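# Pull out the tray of the unbanded slide box

## Task

Push or pull the inner tray of the slide box that has no band so that it sticks out several centimetres past its sleeve, and leave it resting there on its own; if it ends up sticking out less, more extension is still better than less. The banded slide box must stay roughly in its original place with its tray fully closed, otherwise the task fails. Anything that stays put only because the robot is still holding it does not count.

## Robot and tools

Robot: two arms, left_arm and right_arm, each with a two-finger parallel gripper and a wrist camera. Scene frame: origin on the table top midway between the arms, +x out over the table, +z up, left_arm on the +y side. The names left and right do not refer to image sides. Bases sit at left_arm (-0.028, +0.322, 0) and right_arm (+0.015, -0.262, 0) and may be slightly tilted. Mounting plates and the metal frame behind the arms are fixed obstacles; a "too close" warning counts them as part of the arm on that side.

Gripper axes: fingers point along the gripper's +z and close along its y. The reported end_effector_position is the point between the finger pads, roughly 1 cm behind the tips.

Command row: every moving argument uses one flat list of 14 numbers covering both arms, each in [-1, 1]: left_arm dx, dy, dz, rx, ry, rz, opening, then right_arm in the same seven-number order. Send all 14 even when one arm stays still. dx..rz are an offset, not a pose, expressed in that gripper's own axes and measured from the gripper's measured pose at the start of the action (for a call's first action, from the pose in the latest result). Scale: 1.0 equals 0.6 m for dx, dy, dz and 180 degrees for rotation; rx, ry, rz form one rotation vector. Opening is absolute, not an offset: +1 fully open (0.094 m), -1 closed.

execute_actions(actions): a list of actions, each a table of up to 15 rows; each row runs for one 1/30 s step, and if the table is short its final row repeats to fill 15 steps. Every row is an offset from the action's start pose, not from the previous row. An empty list just returns state and images. Per step the commanded pose is clipped to 70 mm and 16 degrees from the measured pose, so large offsets need several actions; after an action the arm only continues to its last clipped pose. If position and orientation conflict, position wins.

move(target, speed, blocking): target is one 14-number row as above, offsets from the pose in the latest result that shows one. Each gripper follows a straight path toward it; paths finish together, take 0.5 to 10 s, and are cut off at 10 s. speed is the top path speed in m/s, 0.002 to 0.5 (default 0.25); turning limit is twice that in rad/s. Paths ignore obstacles and the other arm; grippers lag, drift, and can overshoot speed near full reach. Faster moves and targets set farther beyond a contact hit and press harder. Openings are sent at the start. With blocking=false you get a result after 0.5 s while motion continues; until a result shows the move ended, other moves and execute_actions are refused, so use wait or stop. The result adds a "move:" line: the ending (done, off_target, moving, held, fault), which limits acted (paced = pose clipped; held = some steps blocked, after which the arm may surge), and each gripper's distance from target. If only one arm is named, the other finished.

wait(seconds): 0 to 10 s, arms keep their last command; returns early if a running move ends. stop(): brakes a running move (needs braking room; fingers keep moving). zoom_image(camera, region): camera is cam_high, cam_low, cam_left_wrist or cam_right_wrist; region [x0, y0, x1, y1] in image pixels from the top-left, at most 504 by 504. read_manual(section): licence texts only. finished_scene(scene): ends the current scene by its number, irreversibly, after the last command has been held; the goal must remain true.

Results: a state line per arm with gripper position (m) and quat_wxyz in the scene frame (printed position may be off, more at long reach); Hand target lines showing where each gripper is being driven; joint positions (last value = finger opening in m); joint torques (offset, scaled, noisy); grip_measured on the command scale; "pose unreachable" when the clearance check altered a command; FAULT, MOTOR HOT (from 85 °C) and OVER-TEMPERATURE FAULT (at 100 °C the arm goes limp and drops). Images arrive in order cam_high, cam_low, cam_left_wrist, cam_right_wrist, each 504x504, with calibration given in the prompt.

Practical notes: arms tend to settle a centimetre or more low and can sag under repeated zero offsets; to hold an arm, send the correction back to its desired pose in a reply's first call, then zeros, aiming higher if it still hangs. To grip, command an opening about 0.03 below grip_measured for a firm hold, closer for a light one; grip force is roughly 50-62 N per pad and weaker on parts under 2 mm. The simulation runs while you think, holding the last command. Occasional tugs on held parts or pushes on loose objects may occur.

Avoid: knocking anything off the table, disturbing or opening the banded box, arms colliding or pressing each other, slams, hard pushes, drops and slips, and leaving the tray held by the gripper at the end. Release and withdraw so the tray stays out unaided.

Each tool is called after "Emit:" as name([rows], argument=value, ...), one row to a line, values as JSON.

## Session

Emit:
execute_actions(actions=[])

Scene clock: 0.00 s.
left_arm: end_effector_position=(+0.2705, +0.5772, +0.3391) grip_measured=+1.000 end_effector_quat_wxyz=(+0.045, -0.183, +0.867, +0.461) | right_arm: end_effector_position=(+0.5122, -0.8052, +0.2241) grip_measured=+1.000 end_effector_quat_wxyz=(+0.639, +0.634, +0.137, -0.413)
Joint positions: left_arm=[ 0.479  1.147  1.156 -1.246 -0.922  0.104  0.094] | right_arm=[-0.802  2.239  1.593  1.235  1.281  0.213  0.094]
Joint velocities: left_arm=[ 0.005 -0.005 -0.002 -0.012  0.022 -0.051  0.   ] | right_arm=[-0.015 -0.015  0.002 -0.017  0.022  0.022  0.   ]
Joint torques (N m, as the arm reports them, + toward a larger angle): no reading
Motor temperatures (°C, as the motors report them): left_arm=[23 24 23 21 24 23] | right_arm=[24 23 21 20 20 24]
Hand target (left_arm): +0.275, +0.579, +0.347; +0.053, -0.187, +0.865, +0.462
Hand target (right_arm): +0.515, -0.807, +0.227; +0.642, +0.634, +0.132, -0.411

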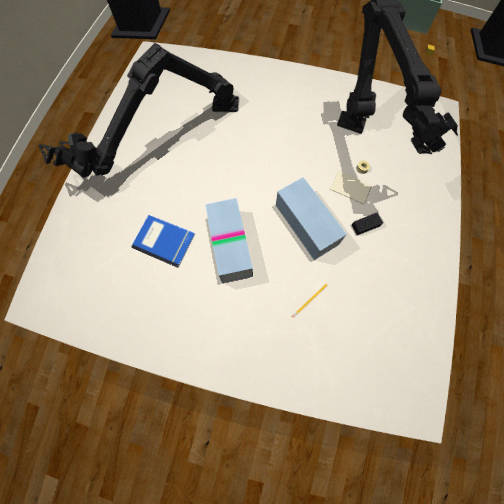

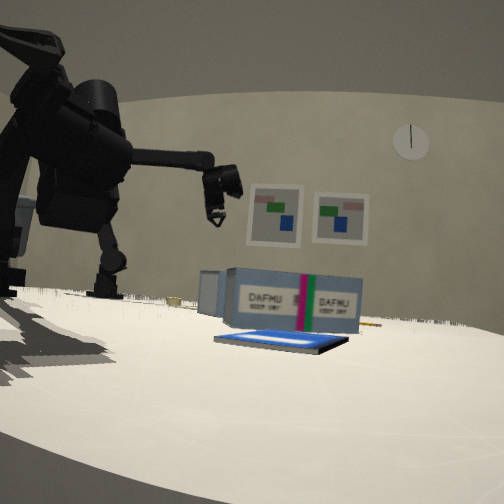

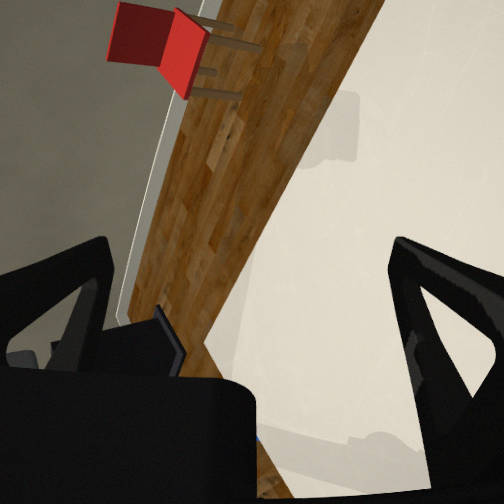

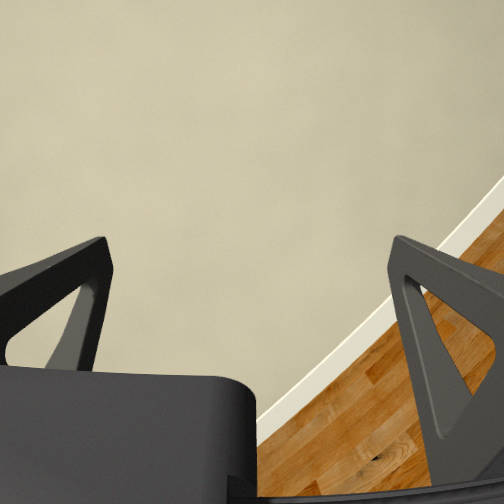

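Emit:
zoom_image(camera="cam_high", region=[190, 150, 400, 300])

Emit:
zoom_image(camera="cam_low", region=[150, 240, 400, 360])

Region (190, 150, 400, 300) of cam_high's 504x504 image, scaled by 2.400, with more detail than that image has; it fills the top 360 rows of this view, and the rest is white.

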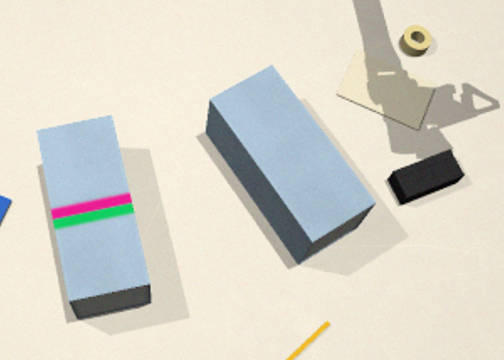

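Region (150, 240, 400, 360) of cam_low's 504x504 image, scaled by 2.016, with more detail than that image has; it fills the top 242 rows of this view, and the rest is white.

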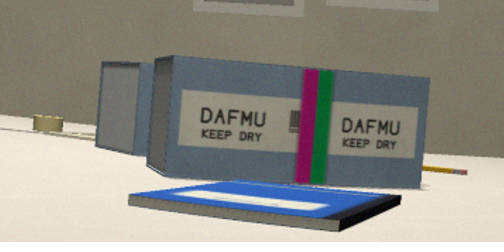

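Emit:
move(target=[-0.151,-0.663,-0.409,0.3105,-0.0945,0.351,1,-0.318,0.023,-0.702,-0.398,0.181,-0.039,-1], speed=0.3)

Scene clock: 4.43 s.
left_arm: end_effector_position=(+0.5130, +0.2094, +0.1788) grip_measured=+1.000 end_effector_quat_wxyz=(-0.005, +0.374, +0.928, +0.002) | right_arm: end_effector_position=(+0.5456, -0.3510, +0.2954) grip_measured=-0.985 end_effector_quat_wxyz=(+0.806, +0.220, +0.539, -0.109)
Joint positions: left_arm=[-0.08   1.809  1.657 -1.427 -0.006  0.56   0.094] | right_arm=[-0.217  1.545  0.654  1.261  0.472  0.078  0.001]
Joint velocities: left_arm=[-0.005 -0.015  0.012  0.002  0.007  0.022  0.   ] | right_arm=[-0.015 -0.015 -0.017 -0.017 -0.081  0.037 -0.   ]
Joint torques (N m, as the arm reports them, + toward a larger angle): left_arm=[ -0.73 -14.45  14.56  -0.26  -0.04   0.22] | right_arm=[ -0.05 -11.55   6.04   0.77  -0.18  -0.21]
Motor temperatures (°C, as the motors report them): left_arm=[23 24 26 21 24 23] | right_arm=[24 24 22 20 20 24]
Hand target (left_arm): +0.524, +0.201, +0.191; +0.006, +0.385, +0.923, +0.003
Hand target (right_arm): +0.545, -0.351, +0.291; +0.800, +0.214, +0.548, -0.116
Off the commanded pose (left_arm): 0.016 m, 1 deg.
Off the commanded pose (right_arm): 0.007 m, 1 deg.
move: off_target (left_arm)
camera_calibration (this result's frames):
cam_left_wrist: T_world_to_cam=[[-0.691797, -0.721953, -0.0141971, 0.509985], [-0.582105, 0.545941, 0.602579, 0.0783434], [-0.427283, 0.425127, -0.797933, 0.398985], [0, 0, 0, 1]] pos_world=[0.568889, 0.155795, 0.278395]
cam_right_wrist: T_world_to_cam=[[-0.405668, -0.880221, -0.24626, -0.0100746], [-0.151356, 0.330397, -0.931627, 0.475416], [0.901402, -0.340659, -0.267258, -0.410727], [0, 0, 0, 1]] pos_world=[0.4381, -0.305862, 0.33066]

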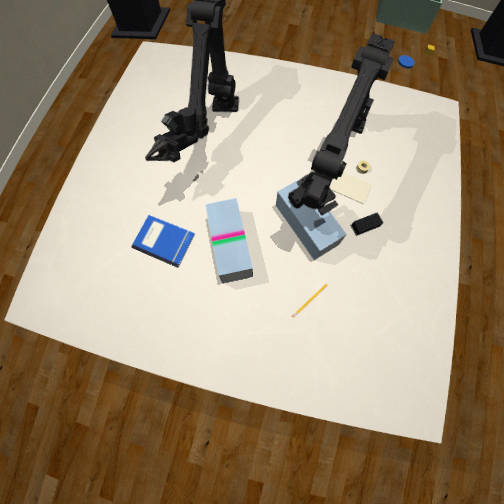

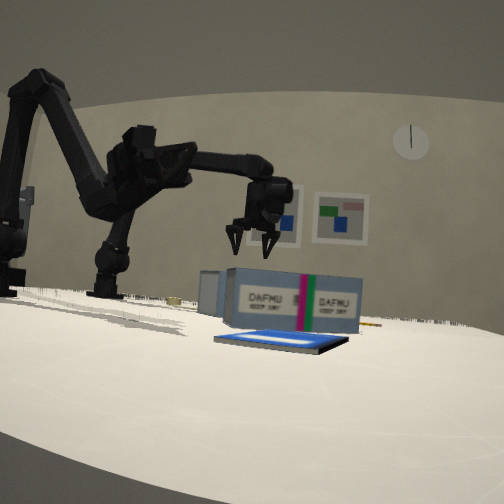

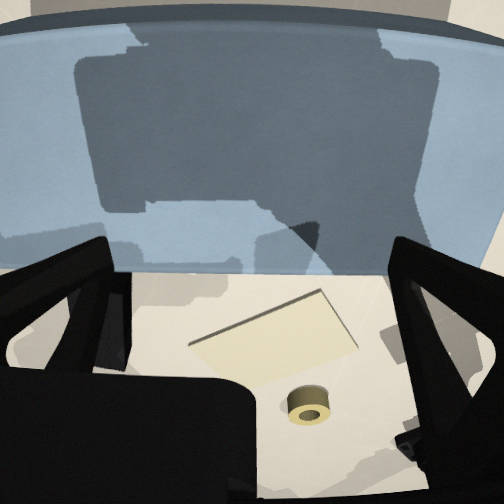

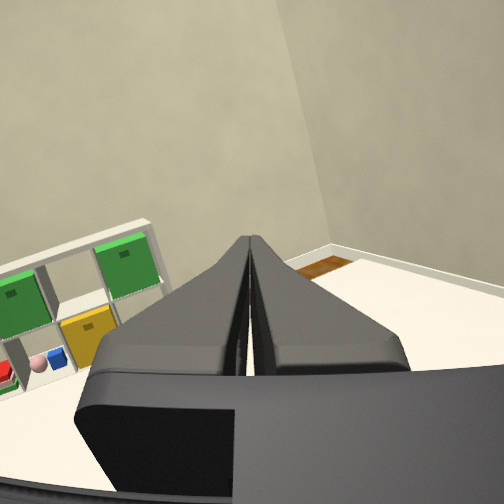

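Emit:
move(target=[0,0,0.06,0,0,0,1,0.279,0.391,-0.686,-0.398,0.188,-0.035,-1], speed=0.25)

Scene clock: 7.83 s.
left_arm: end_effector_position=(+0.5121, +0.2096, +0.1566) grip_measured=+1.000 end_effector_quat_wxyz=(+0.002, +0.375, +0.927, +0.003) | right_arm: end_effector_position=(+0.3660, +0.0514, +0.0658) grip_measured=-0.985 end_effector_quat_wxyz=(+0.598, -0.293, +0.705, +0.243)
Joint positions: left_arm=[-0.08   1.809  1.597 -1.355 -0.006  0.563  0.094] | right_arm=[ 0.504  1.794  0.371  1.255 -0.077 -0.021  0.001]
Joint velocities: left_arm=[ 0.005  0.005 -0.017 -0.012 -0.066  0.022  0.   ] | right_arm=[ 0.005  0.005 -0.007  0.002 -0.007  0.007 -0.   ]
Joint torques (N m, as the arm reports them, + toward a larger angle): left_arm=[  0.21 -14.67   9.1    1.13  -0.12   0.08] | right_arm=[ 0.26 -9.18  4.33  1.1  -0.08 -0.19]
Motor temperatures (°C, as the motors report them): left_arm=[23 25 26 21 24 23] | right_arm=[24 24 22 20 20 24]
Hand target (left_arm): +0.513, +0.210, +0.143; -0.005, +0.374, +0.928, +0.002
Hand target (right_arm): +0.370, +0.056, +0.061; +0.595, -0.301, +0.706, +0.239
Off the commanded pose (left_arm): 0.014 m, 1 deg.
Off the commanded pose (right_arm): 0.009 m, 1 deg.
move: off_target (left_arm)
camera_calibration (this result's frames):
cam_left_wrist: T_world_to_cam=[[-0.693232, -0.720413, -0.0208668, 0.510605], [-0.588217, 0.548819, 0.593968, 0.0949377], [-0.41645, 0.424032, -0.804218, 0.376424], [0, 0, 0, 1]] pos_world=[0.566573, 0.156127, 0.256992]
cam_right_wrist: T_world_to_cam=[[0.704384, -0.709808, -0.00399036, -0.216244], [-0.504053, -0.496228, -0.706886, 0.258119], [0.499773, 0.499931, -0.707316, -0.0403365], [0, 0, 0, 1]] pos_world=[0.302584, -0.00523988, 0.153067]

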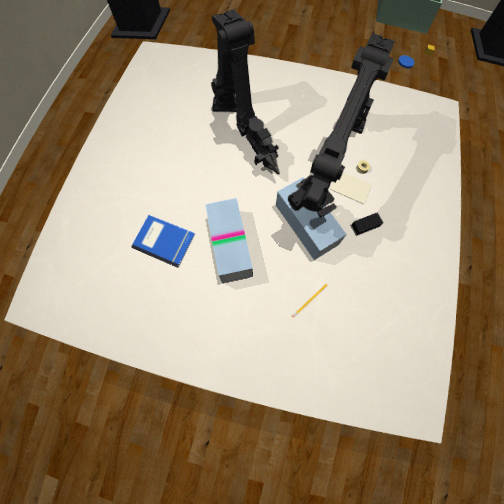

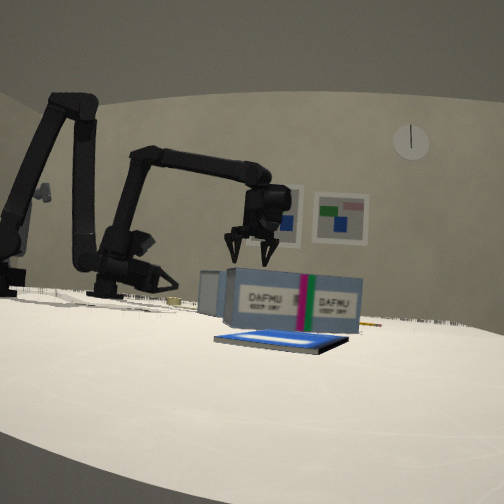

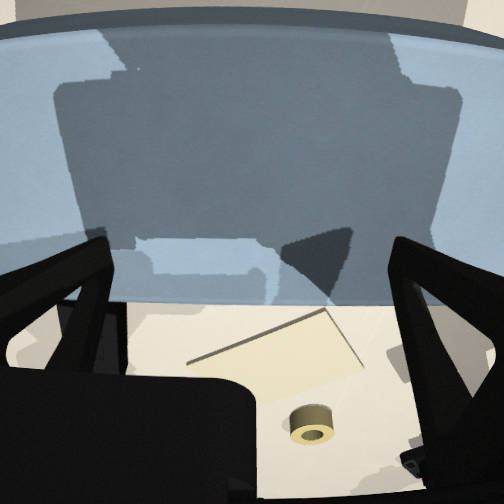

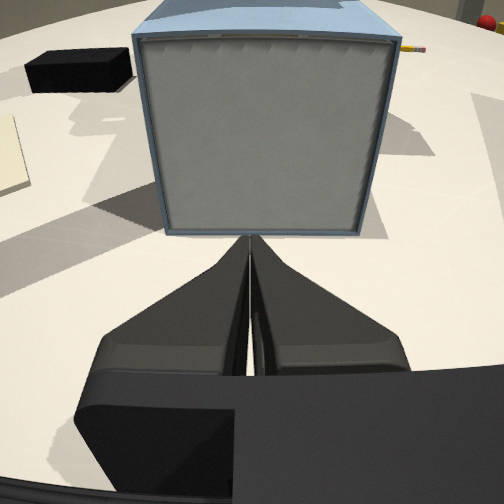

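Emit:
move(target=[0,0,0.095,0,0,0,1,-0.006,-0.012,0.05,0,0,0,-1], speed=0.05)

Scene clock: 9.70 s.
left_arm: end_effector_position=(+0.5124, +0.2094, +0.1297) grip_measured=+1.000 end_effector_quat_wxyz=(+0.015, +0.375, +0.927, +0.005) | right_arm: end_effector_position=(+0.3849, +0.0658, +0.0706) grip_measured=-0.985 end_effector_quat_wxyz=(+0.602, -0.293, +0.701, +0.246)
Joint positions: left_arm=[-0.08   1.81   1.526 -1.255 -0.005  0.563  0.094] | right_arm=[ 0.498  1.805  0.433  1.216 -0.087 -0.021  0.001]
Joint velocities: left_arm=[-0.015 -0.005 -0.012 -0.007  0.022 -0.007  0.   ] | right_arm=[-0.005 -0.005 -0.017 -0.002 -0.022 -0.007  0.   ]
Joint torques (N m, as the arm reports them, + toward a larger angle): left_arm=[  0.26 -13.2    7.73   1.97  -0.14   0.12] | right_arm=[-0.72 -9.4   4.91  1.11 -0.12 -0.08]
Motor temperatures (°C, as the motors report them): left_arm=[23 25 26 21 24 23] | right_arm=[24 24 22 20 20 24]
Hand target (left_arm): +0.511, +0.210, +0.100; +0.001, +0.375, +0.927, +0.003
Hand target (right_arm): +0.392, +0.068, +0.065; +0.598, -0.293, +0.705, +0.243
Off the commanded pose (left_arm): 0.030 m, 2 deg.
Off the commanded pose (right_arm): 0.010 m, 1 deg.
move: off_target (left_arm)
camera_calibration (this result's frames):
cam_left_wrist: T_world_to_cam=[[-0.692761, -0.720311, -0.0351427, 0.511777], [-0.60367, 0.552542, 0.5747, 0.120839], [-0.394545, 0.419344, -0.817609, 0.346492], [0, 0, 0, 1]] pos_world=[0.564193, 0.15657, 0.231834]
cam_right_wrist: T_world_to_cam=[[0.707342, -0.706859, -0.00417219, -0.220668], [-0.495525, -0.491637, -0.716065, 0.275242], [0.504105, 0.50857, -0.698022, -0.0564757], [0, 0, 0, 1]] pos_world=[0.320947, 0.00806013, 0.156749]

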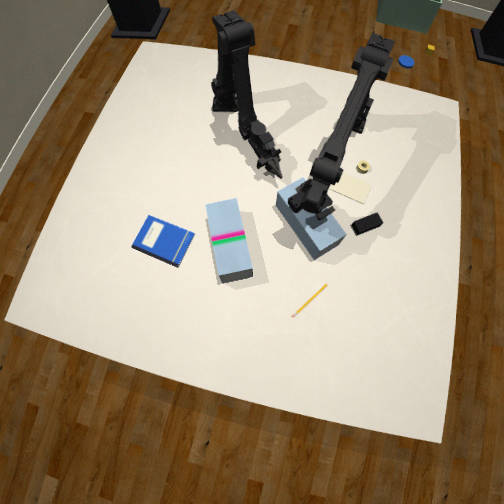

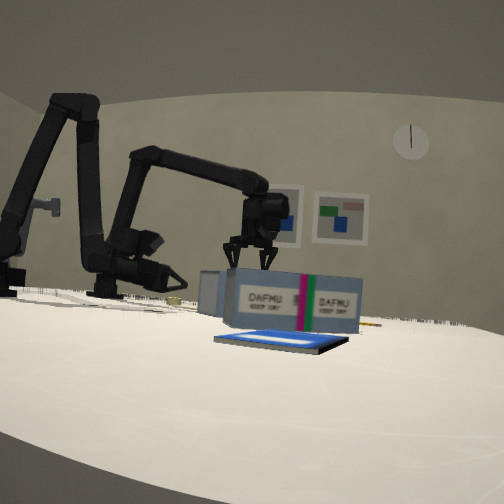

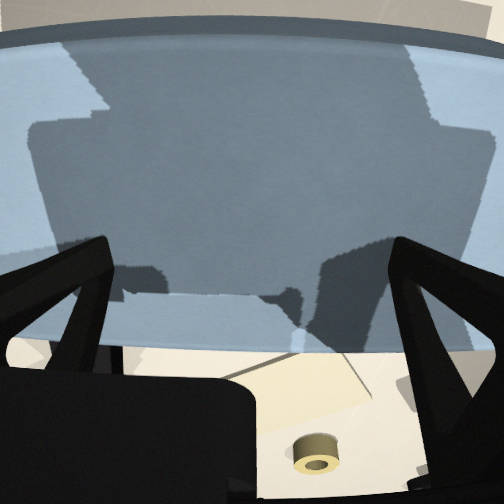

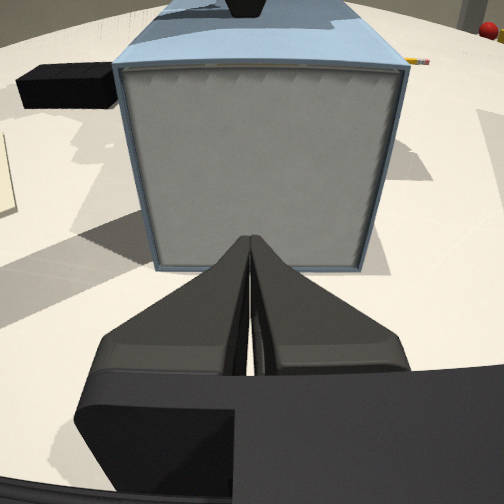

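Emit:
move(target=[0,0,0.085,0,0,0,1,0.025,-0.008,0.03,0,0,0,-1], speed=0.05)

Scene clock: 11.10 s.
left_arm: end_effector_position=(+0.5123, +0.2092, +0.1305) grip_measured=+1.000 end_effector_quat_wxyz=(+0.041, +0.377, +0.925, +0.009) | right_arm: end_effector_position=(+0.3910, +0.0708, +0.0495) grip_measured=-0.985 end_effector_quat_wxyz=(+0.591, -0.297, +0.709, +0.245)
Joint positions: left_arm=[-0.08   1.778  1.481 -1.191 -0.004  0.569  0.094] | right_arm=[ 0.496  1.875  0.463  1.228 -0.093 -0.021  0.001]
Joint velocities: left_arm=[-0.005  0.005  0.002 -0.007 -0.022 -0.007  0.   ] | right_arm=[ 0.015 -0.024 -0.007  0.017  0.037 -0.037 -0.001]
Joint torques (N m, as the arm reports them, + toward a larger angle): left_arm=[  0.22 -10.55   7.02   2.83  -0.17   0.05] | right_arm=[ -0.71 -10.11   4.57   2.6   -0.12  -0.08]
Motor temperatures (°C, as the motors report them): left_arm=[23 25 26 21 24 23] | right_arm=[24 24 22 20 20 24]
Hand target (left_arm): +0.510, +0.210, +0.081; +0.015, +0.375, +0.927, +0.006
Hand target (right_arm): +0.399, +0.073, +0.053; +0.602, -0.293, +0.701, +0.246
Off the commanded pose (left_arm): 0.052 m, 3 deg.
Off the commanded pose (right_arm): 0.009 m, 2 deg.
move: off_target (left_arm)
camera_calibration (this result's frames):
cam_left_wrist: T_world_to_cam=[[-0.694755, -0.71659, -0.0617677, 0.515282], [-0.62831, 0.562875, 0.537027, 0.135853], [-0.350061, 0.411911, -0.841301, 0.329058], [0, 0, 0, 1]] pos_world=[0.558542, 0.157235, 0.235708]
cam_right_wrist: T_world_to_cam=[[0.709839, -0.704321, -0.00780174, -0.222545], [-0.509441, -0.50572, -0.696216, 0.271076], [0.486414, 0.498176, -0.717789, -0.0682467], [0, 0, 0, 1]] pos_world=[0.329264, 0.0143447, 0.138005]

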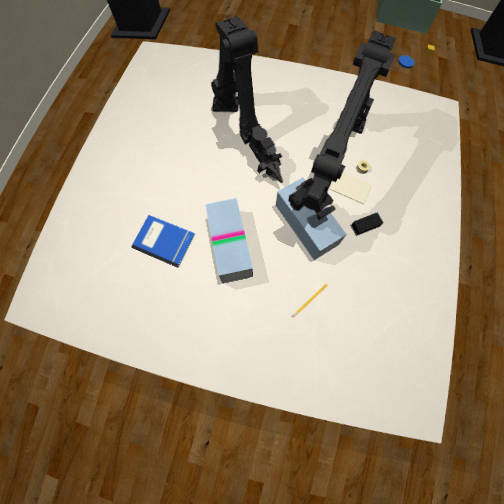

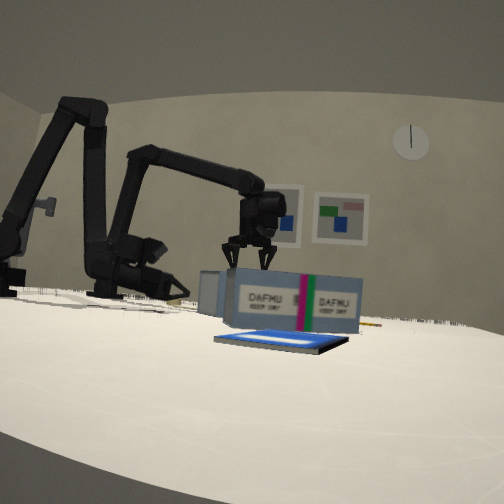

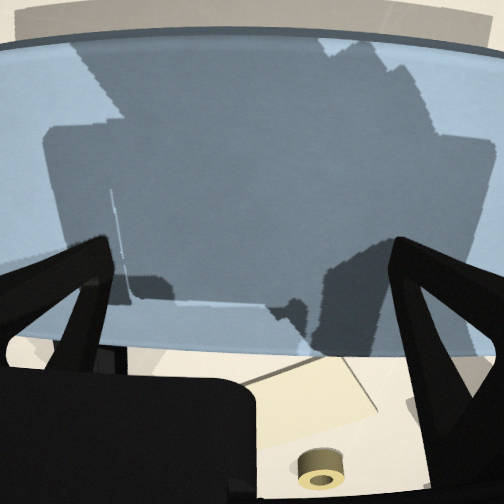

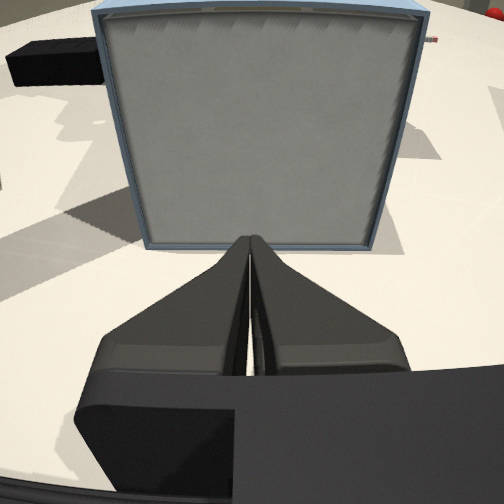

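Emit:
move(target=[0,0,0.1,0.015,0.022,0,1,-0.032,-0.008,0.113,0,-0.015,0,-1], speed=0.04)

Scene clock: 13.20 s.
left_arm: end_effector_position=(+0.5125, +0.2091, +0.1299) grip_measured=+1.000 end_effector_quat_wxyz=(+0.041, +0.380, +0.924, +0.008) | right_arm: end_effector_position=(+0.4327, +0.1044, +0.0628) grip_measured=-0.985 end_effector_quat_wxyz=(+0.611, -0.290, +0.693, +0.249)
Joint positions: left_arm=[-0.079  1.779  1.481 -1.19  -0.001  0.575  0.094] | right_arm=[ 0.496  1.916  0.605  1.182 -0.088 -0.021  0.001]
Joint velocities: left_arm=[-0.005  0.015  0.017  0.017 -0.007  0.022  0.   ] | right_arm=[-0.005  0.015  0.012  0.002 -0.037 -0.007  0.001]
Joint torques (N m, as the arm reports them, + toward a larger angle): left_arm=[ 0.63 -8.74  8.99  1.75 -0.1   0.08] | right_arm=[  0.41 -10.87   7.48   0.76   0.02   0.  ]
Motor temperatures (°C, as the motors report them): left_arm=[23 25 27 21 24 23] | right_arm=[24 24 22 20 20 24]
Hand target (left_arm): +0.512, +0.210, +0.073; -0.000, +0.377, +0.926, -0.000
Hand target (right_arm): +0.443, +0.117, +0.058; +0.608, -0.290, +0.695, +0.252
Off the commanded pose (left_arm): 0.059 m, 5 deg.
Off the commanded pose (right_arm): 0.018 m, 1 deg.
move: off_target (left_arm, right_arm)
camera_calibration (this result's frames):
cam_left_wrist: T_world_to_cam=[[-0.698224, -0.713386, -0.0596902, 0.516151], [-0.625159, 0.566993, 0.536372, 0.133932], [-0.348796, 0.411824, -0.841868, 0.328096], [0, 0, 0, 1]] pos_world=[0.558557, 0.157159, 0.235185]
cam_right_wrist: T_world_to_cam=[[0.706853, -0.707358, -0.00208264, -0.227065], [-0.481774, -0.47927, -0.733617, 0.30619], [0.517931, 0.519562, -0.67956, -0.113934], [0, 0, 0, 1]] pos_world=[0.367026, 0.0453278, 0.146728]

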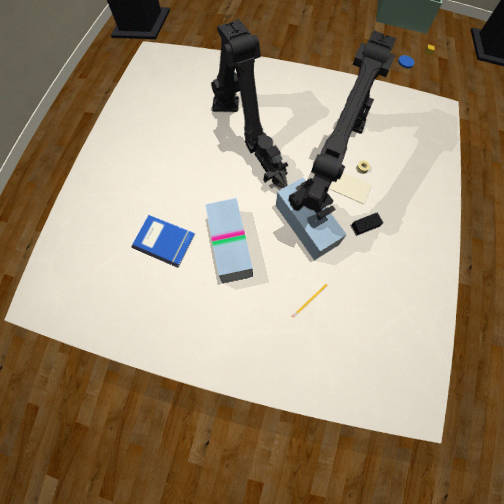

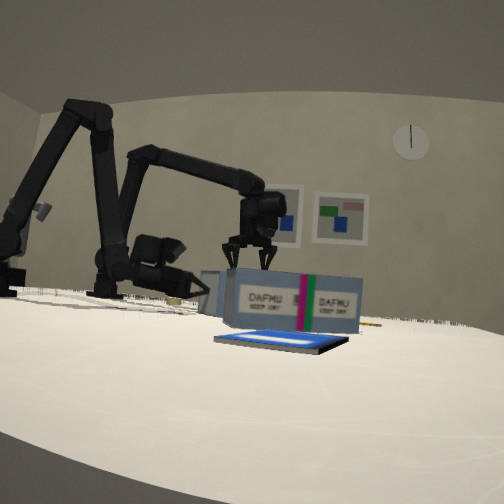

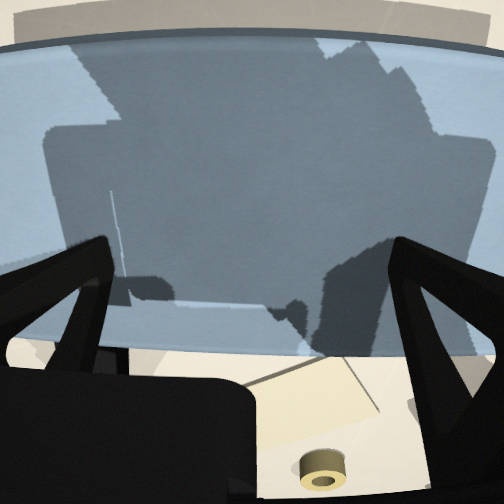

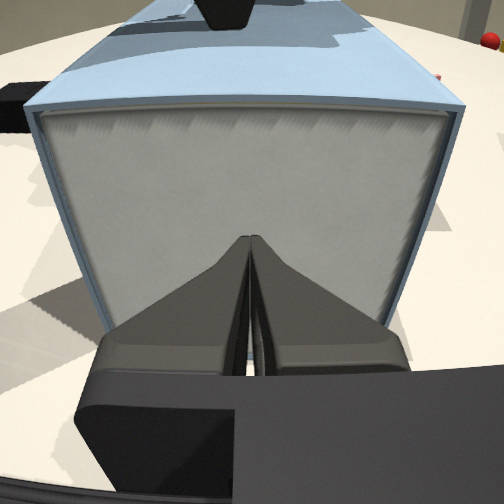

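Emit:
move(target=[0,0,0.1,0.015,0.022,0,1,0.0,0,0.1,0,0,0,-1], speed=0.04)

Scene clock: 15.07 s.
left_arm: end_effector_position=(+0.5169, +0.2127, +0.1306) grip_measured=+1.000 end_effector_quat_wxyz=(+0.048, +0.376, +0.925, +0.012) | right_arm: end_effector_position=(+0.4647, +0.1314, +0.0632) grip_measured=-0.985 end_effector_quat_wxyz=(+0.616, -0.287, +0.691, +0.248)
Joint positions: left_arm=[-0.072  1.778  1.481 -1.176 -0.005  0.575  0.094] | right_arm=[ 0.499  1.964  0.723  1.121 -0.078 -0.021  0.001]
Joint velocities: left_arm=[-0.015 -0.005 -0.012 -0.007  0.007 -0.051  0.   ] | right_arm=[-0.005 -0.005  0.002  0.002 -0.007  0.081 -0.001]
Joint torques (N m, as the arm reports them, + toward a larger angle): left_arm=[-0.31 -8.76  9.1   1.19  0.13  0.13] | right_arm=[  0.81 -11.98   8.23   0.7    0.11  -0.05]
Motor temperatures (°C, as the motors report them): left_arm=[23 25 27 21 24 23] | right_arm=[24 24 23 20 20 24]
Hand target (left_arm): +0.512, +0.209, +0.073; +0.000, +0.380, +0.925, -0.001
Hand target (right_arm): +0.474, +0.146, +0.057; +0.611, -0.290, +0.693, +0.249
Off the commanded pose (left_arm): 0.061 m, 6 deg.
Off the commanded pose (right_arm): 0.020 m, 1 deg.
move: off_target (left_arm, right_arm)
camera_calibration (this result's frames):
cam_left_wrist: T_world_to_cam=[[-0.69206, -0.718351, -0.0708857, 0.521207], [-0.637386, 0.562044, 0.527111, 0.142847], [-0.33881, 0.409974, -0.846835, 0.32457], [0, 0, 0, 1]] pos_world=[0.561723, 0.161058, 0.236507]
cam_right_wrist: T_world_to_cam=[[0.702044, -0.712133, 0.0000137817, -0.227867], [-0.479004, -0.472232, -0.739968, 0.333084], [0.526962, 0.519484, -0.672642, -0.148963], [0, 0, 0, 1]] pos_world=[0.398019, 0.0724054, 0.146276]

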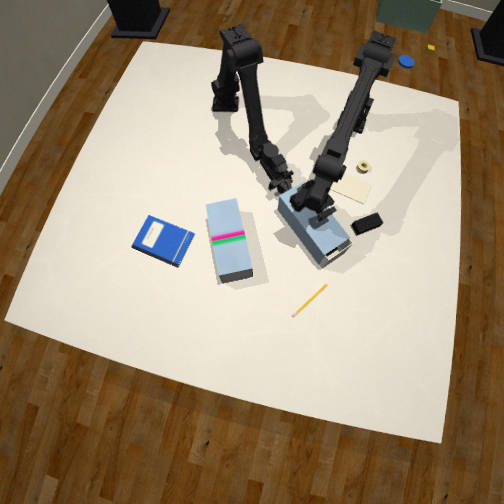

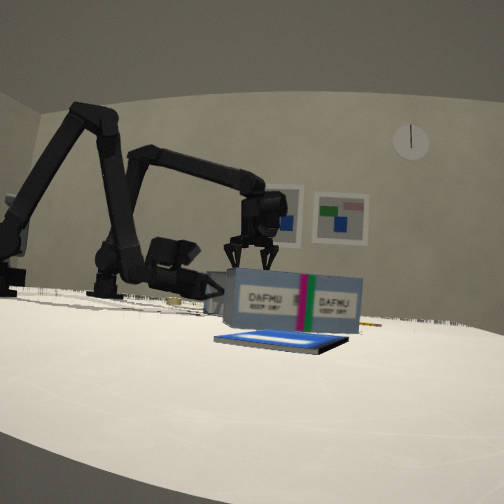

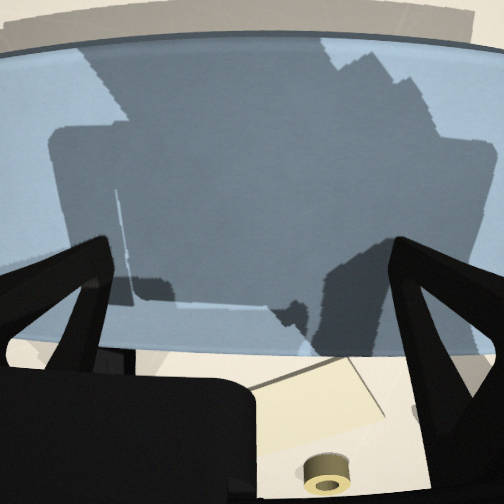

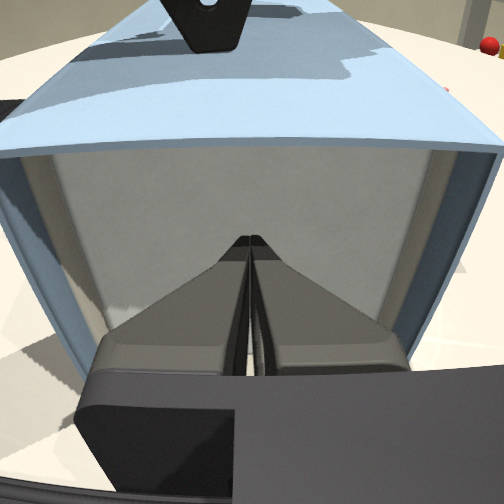

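Emit:
move(target=[0,-0.01,0.11,0.02,0.025,0,1,0.0,0.015,0.1,0,0,0,-1], speed=0.04)

Emit:
zoom_image(camera="cam_high", region=[250, 150, 400, 300])

Scene clock: 17.17 s.
left_arm: end_effector_position=(+0.5196, +0.2143, +0.1305) grip_measured=+1.000 end_effector_quat_wxyz=(+0.052, +0.374, +0.926, +0.011) | right_arm: end_effector_position=(+0.4930, +0.1616, +0.0637) grip_measured=-0.985 end_effector_quat_wxyz=(+0.620, -0.283, +0.690, +0.243)
Joint positions: left_arm=[-0.068  1.779  1.482 -1.167 -0.002  0.575  0.094] | right_arm=[ 0.515  2.014  0.843  1.059 -0.049 -0.021  0.001]
Joint velocities: left_arm=[-0.024 -0.015 -0.007  0.007 -0.022  0.051  0.   ] | right_arm=[-0.005 -0.015 -0.007  0.007  0.066 -0.037 -0.   ]
Joint torques (N m, as the arm reports them, + toward a larger angle): left_arm=[-0.35 -7.84  9.02  1.29  0.16  0.08] | right_arm=[  1.19 -13.45   8.95   0.75   0.01  -0.04]
Motor temperatures (°C, as the motors report them): left_arm=[23 25 27 21 24 23] | right_arm=[24 24 23 20 20 24]
Hand target (left_arm): +0.513, +0.209, +0.068; -0.000, +0.376, +0.926, -0.003
Hand target (right_arm): +0.499, +0.179, +0.057; +0.616, -0.287, +0.691, +0.247
Off the commanded pose (left_arm): 0.066 m, 6 deg.
Off the commanded pose (right_arm): 0.021 m, 1 deg.
move: off_target (left_arm, right_arm)
camera_calibration (this result's frames):
cam_left_wrist: T_world_to_cam=[[-0.688439, -0.721627, -0.0728414, 0.523209], [-0.643782, 0.561724, 0.519625, 0.14805], [-0.334059, 0.404625, -0.851283, 0.324052], [0, 0, 0, 1]] pos_world=[0.563762, 0.163279, 0.237041]
cam_right_wrist: T_world_to_cam=[[0.692601, -0.721311, 0.00385483, -0.220293], [-0.479448, -0.464344, -0.744658, 0.360487], [0.53892, 0.513902, -0.667435, -0.184484], [0, 0, 0, 1]] pos_world=[0.424832, 0.103297, 0.146158]

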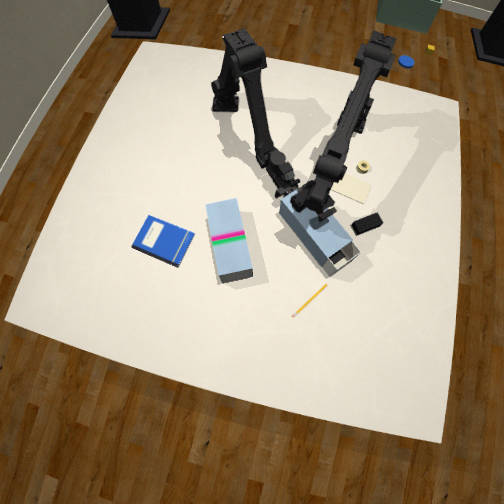

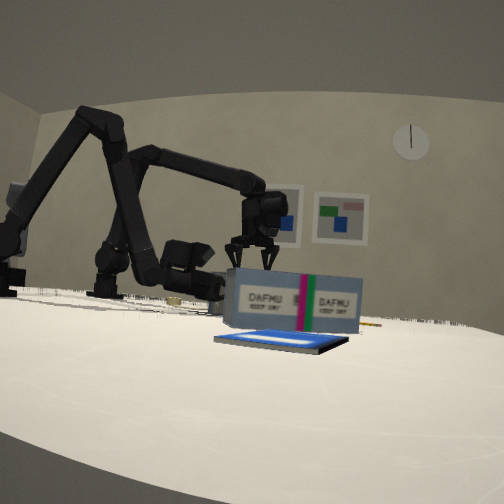

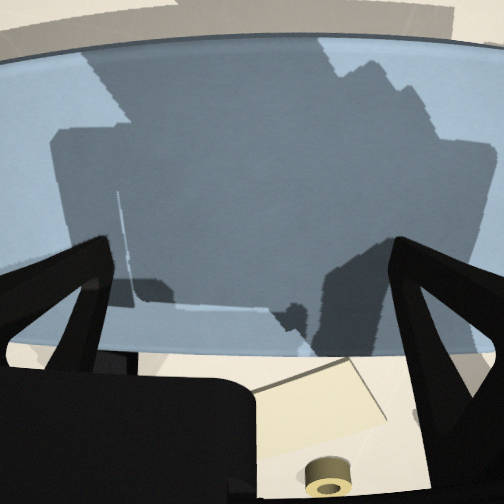

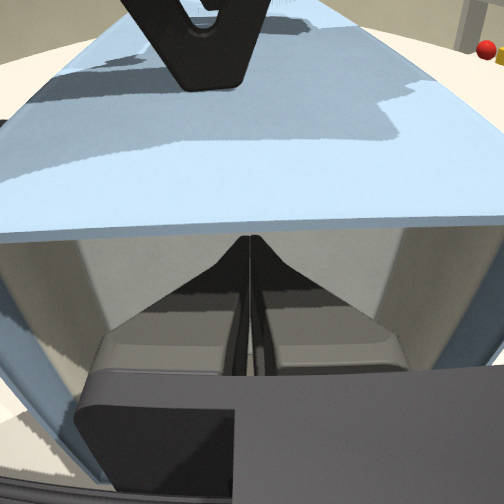

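Region (250, 150, 400, 300) of cam_high's 504x504 image, scaled by 3.360, with more detail than that image has.

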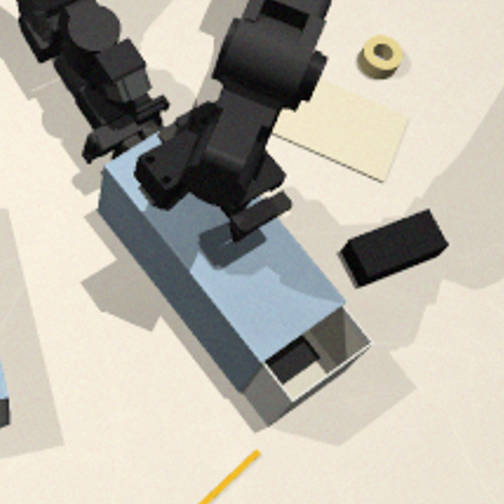

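Emit:
move(target=[0,-0.015,0.11,0.02,0.025,0,1,0.0,0.01,0.068,0,0,0,-1], speed=0.04)

Emit:
zoom_image(camera="cam_high", region=[250, 150, 400, 300])

Scene clock: 19.23 s.
left_arm: end_effector_position=(+0.5214, +0.2147, +0.1309) grip_measured=+1.000 end_effector_quat_wxyz=(+0.056, +0.373, +0.926, +0.011) | right_arm: end_effector_position=(+0.5096, +0.1757, +0.0642) grip_measured=-0.985 end_effector_quat_wxyz=(+0.622, -0.279, +0.691, +0.239)
Joint positions: left_arm=[-0.066  1.779  1.482 -1.16  -0.001  0.575  0.094] | right_arm=[ 0.519  2.04   0.908  1.021 -0.033 -0.021  0.001]
Joint velocities: left_arm=[-0.005  0.005  0.007 -0.007 -0.095 -0.081  0.   ] | right_arm=[-0.015  0.005  0.012 -0.002 -0.066 -0.007 -0.001]
Joint torques (N m, as the arm reports them, + toward a larger angle): left_arm=[-0.55 -8.29  8.68  1.35  0.24  0.03] | right_arm=[  1.03 -14.31   9.39   0.82   0.02  -0.04]
Motor temperatures (°C, as the motors report them): left_arm=[23 25 27 21 24 23] | right_arm=[24 24 23 20 20 24]
Hand target (left_arm): +0.514, +0.208, +0.068; +0.004, +0.375, +0.927, -0.004
Hand target (right_arm): +0.517, +0.193, +0.060; +0.620, -0.283, +0.690, +0.243
Off the commanded pose (left_arm): 0.067 m, 6 deg.
Off the commanded pose (right_arm): 0.021 m, 1 deg.
move: off_target (left_arm, right_arm)
camera_calibration (this result's frames):
cam_left_wrist: T_world_to_cam=[[-0.686907, -0.722772, -0.0758892, 0.52461], [-0.648001, 0.561857, 0.514209, 0.151726], [-0.329017, 0.402391, -0.854301, 0.32303], [0, 0, 0, 1]] pos_world=[0.564959, 0.163941, 0.237758]
cam_right_wrist: T_world_to_cam=[[0.683806, -0.729641, 0.00571128, -0.215834], [-0.483302, -0.458778, -0.745615, 0.376388], [0.546652, 0.507096, -0.666352, -0.203135], [0, 0, 0, 1]] pos_world=[0.440542, 0.118206, 0.146513]

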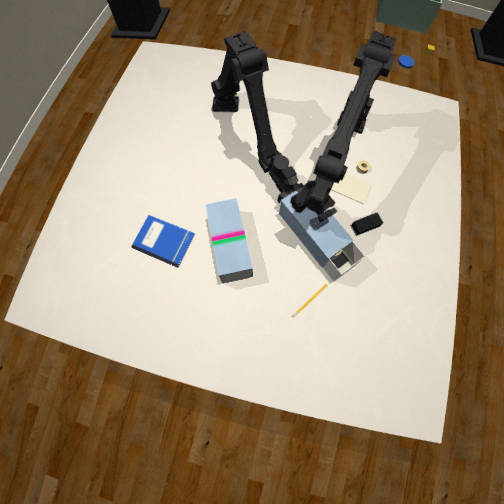

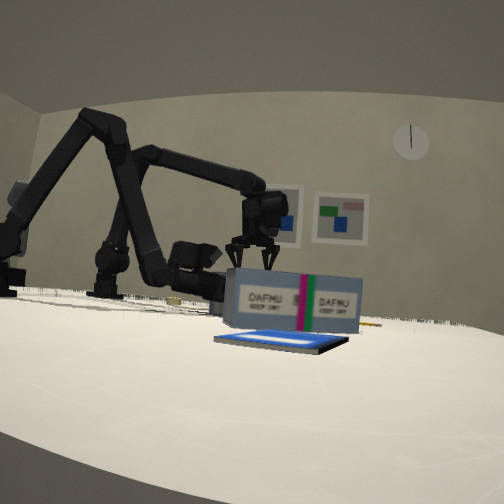

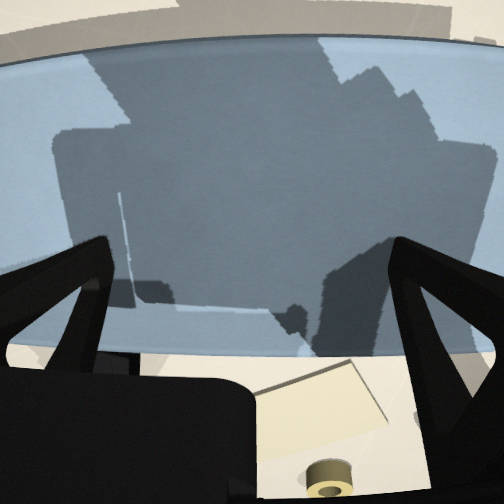

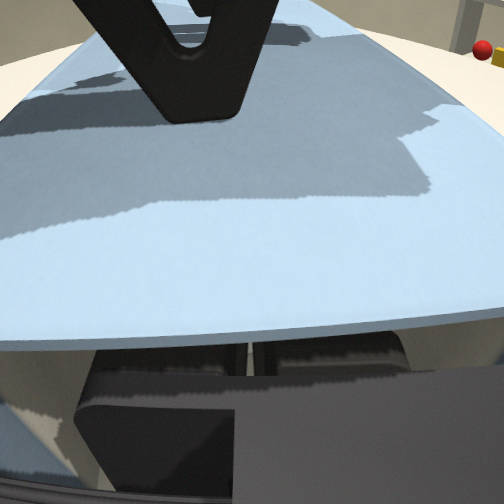

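Region (250, 150, 400, 300) of cam_high's 504x504 image, scaled by 3.360, with more detail than that image has.

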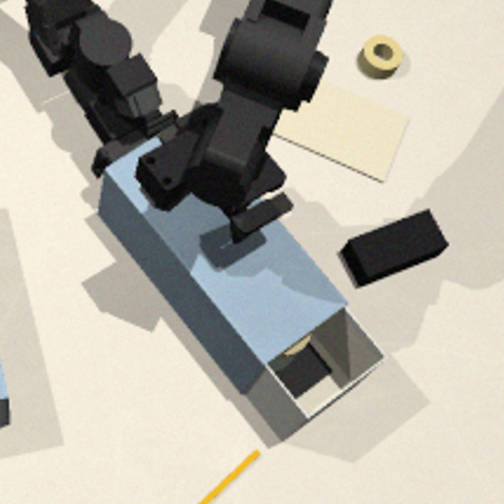

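Emit:
move(target=[0,0,-0.08,0,0,0,1,0.02,0,-0.19,0,0,0,-1], speed=0.12)

Scene clock: 20.70 s.
left_arm: end_effector_position=(+0.5035, +0.2186, +0.1589) grip_measured=+1.000 end_effector_quat_wxyz=(+0.039, +0.373, +0.927, +0.008) | right_arm: end_effector_position=(+0.4240, +0.0984, +0.0522) grip_measured=-0.985 end_effector_quat_wxyz=(+0.610, -0.283, +0.701, +0.237)
Joint positions: left_arm=[-0.065  1.734  1.498 -1.255 -0.002  0.575  0.094] | right_arm=[ 0.512  1.933  0.579  1.21  -0.044 -0.021  0.001]
Joint velocities: left_arm=[-0.024 -0.005 -0.012  0.002 -0.037  0.007  0.   ] | right_arm=[-0.005 -0.005 -0.002 -0.002 -0.007  0.022  0.   ]
Joint torques (N m, as the arm reports them, + toward a larger angle): left_arm=[ -0.15 -14.52  14.45  -0.1   -0.12   0.09] | right_arm=[ -0.67 -14.04   3.28   2.64  -0.12  -0.08]
Motor temperatures (°C, as the motors report them): left_arm=[23 25 28 21 24 23] | right_arm=[24 25 23 20 20 24]
Hand target (left_arm): +0.515, +0.216, +0.179; +0.056, +0.373, +0.926, +0.011
Hand target (right_arm): +0.427, +0.096, +0.063; +0.622, -0.279, +0.691, +0.239
Off the commanded pose (left_arm): 0.023 m, 2 deg.
Off the commanded pose (right_arm): 0.013 m, 2 deg.
move: off_target (left_arm, right_arm)
camera_calibration (this result's frames):
cam_left_wrist: T_world_to_cam=[[-0.688512, -0.722873, -0.0583661, 0.515384], [-0.631332, 0.557823, 0.538752, 0.1121], [-0.356891, 0.407786, -0.84044, 0.350189], [0, 0, 0, 1]] pos_world=[0.5506, 0.167223, 0.264]
cam_right_wrist: T_world_to_cam=[[0.68663, -0.727001, 0.00295383, -0.214962], [-0.500254, -0.475416, -0.723689, 0.298323], [0.527527, 0.495429, -0.69012, -0.11473], [0, 0, 0, 1]] pos_world=[0.35736, 0.04239, 0.137351]

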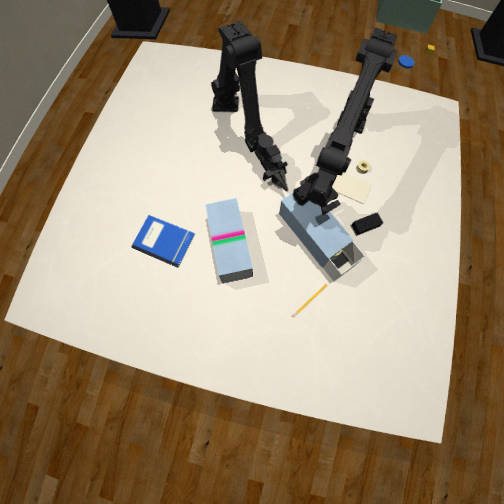

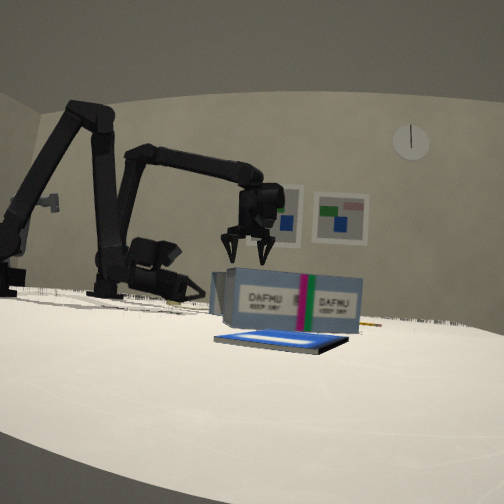

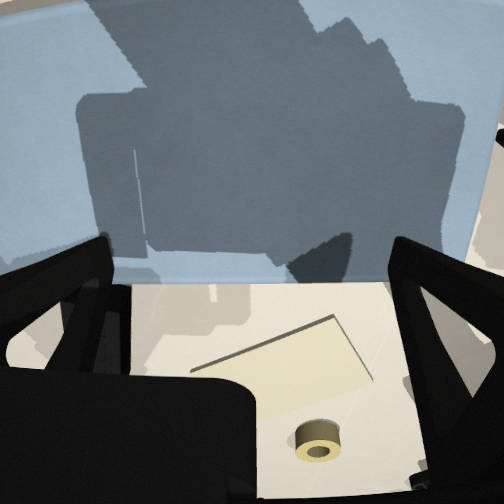

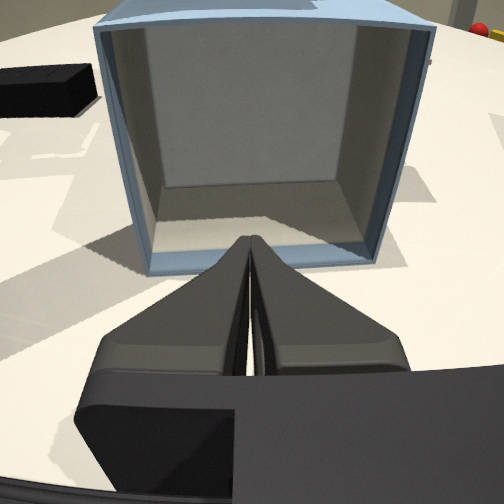

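Emit:
finished_scene(scene=1)

The scene is finished: the task was done.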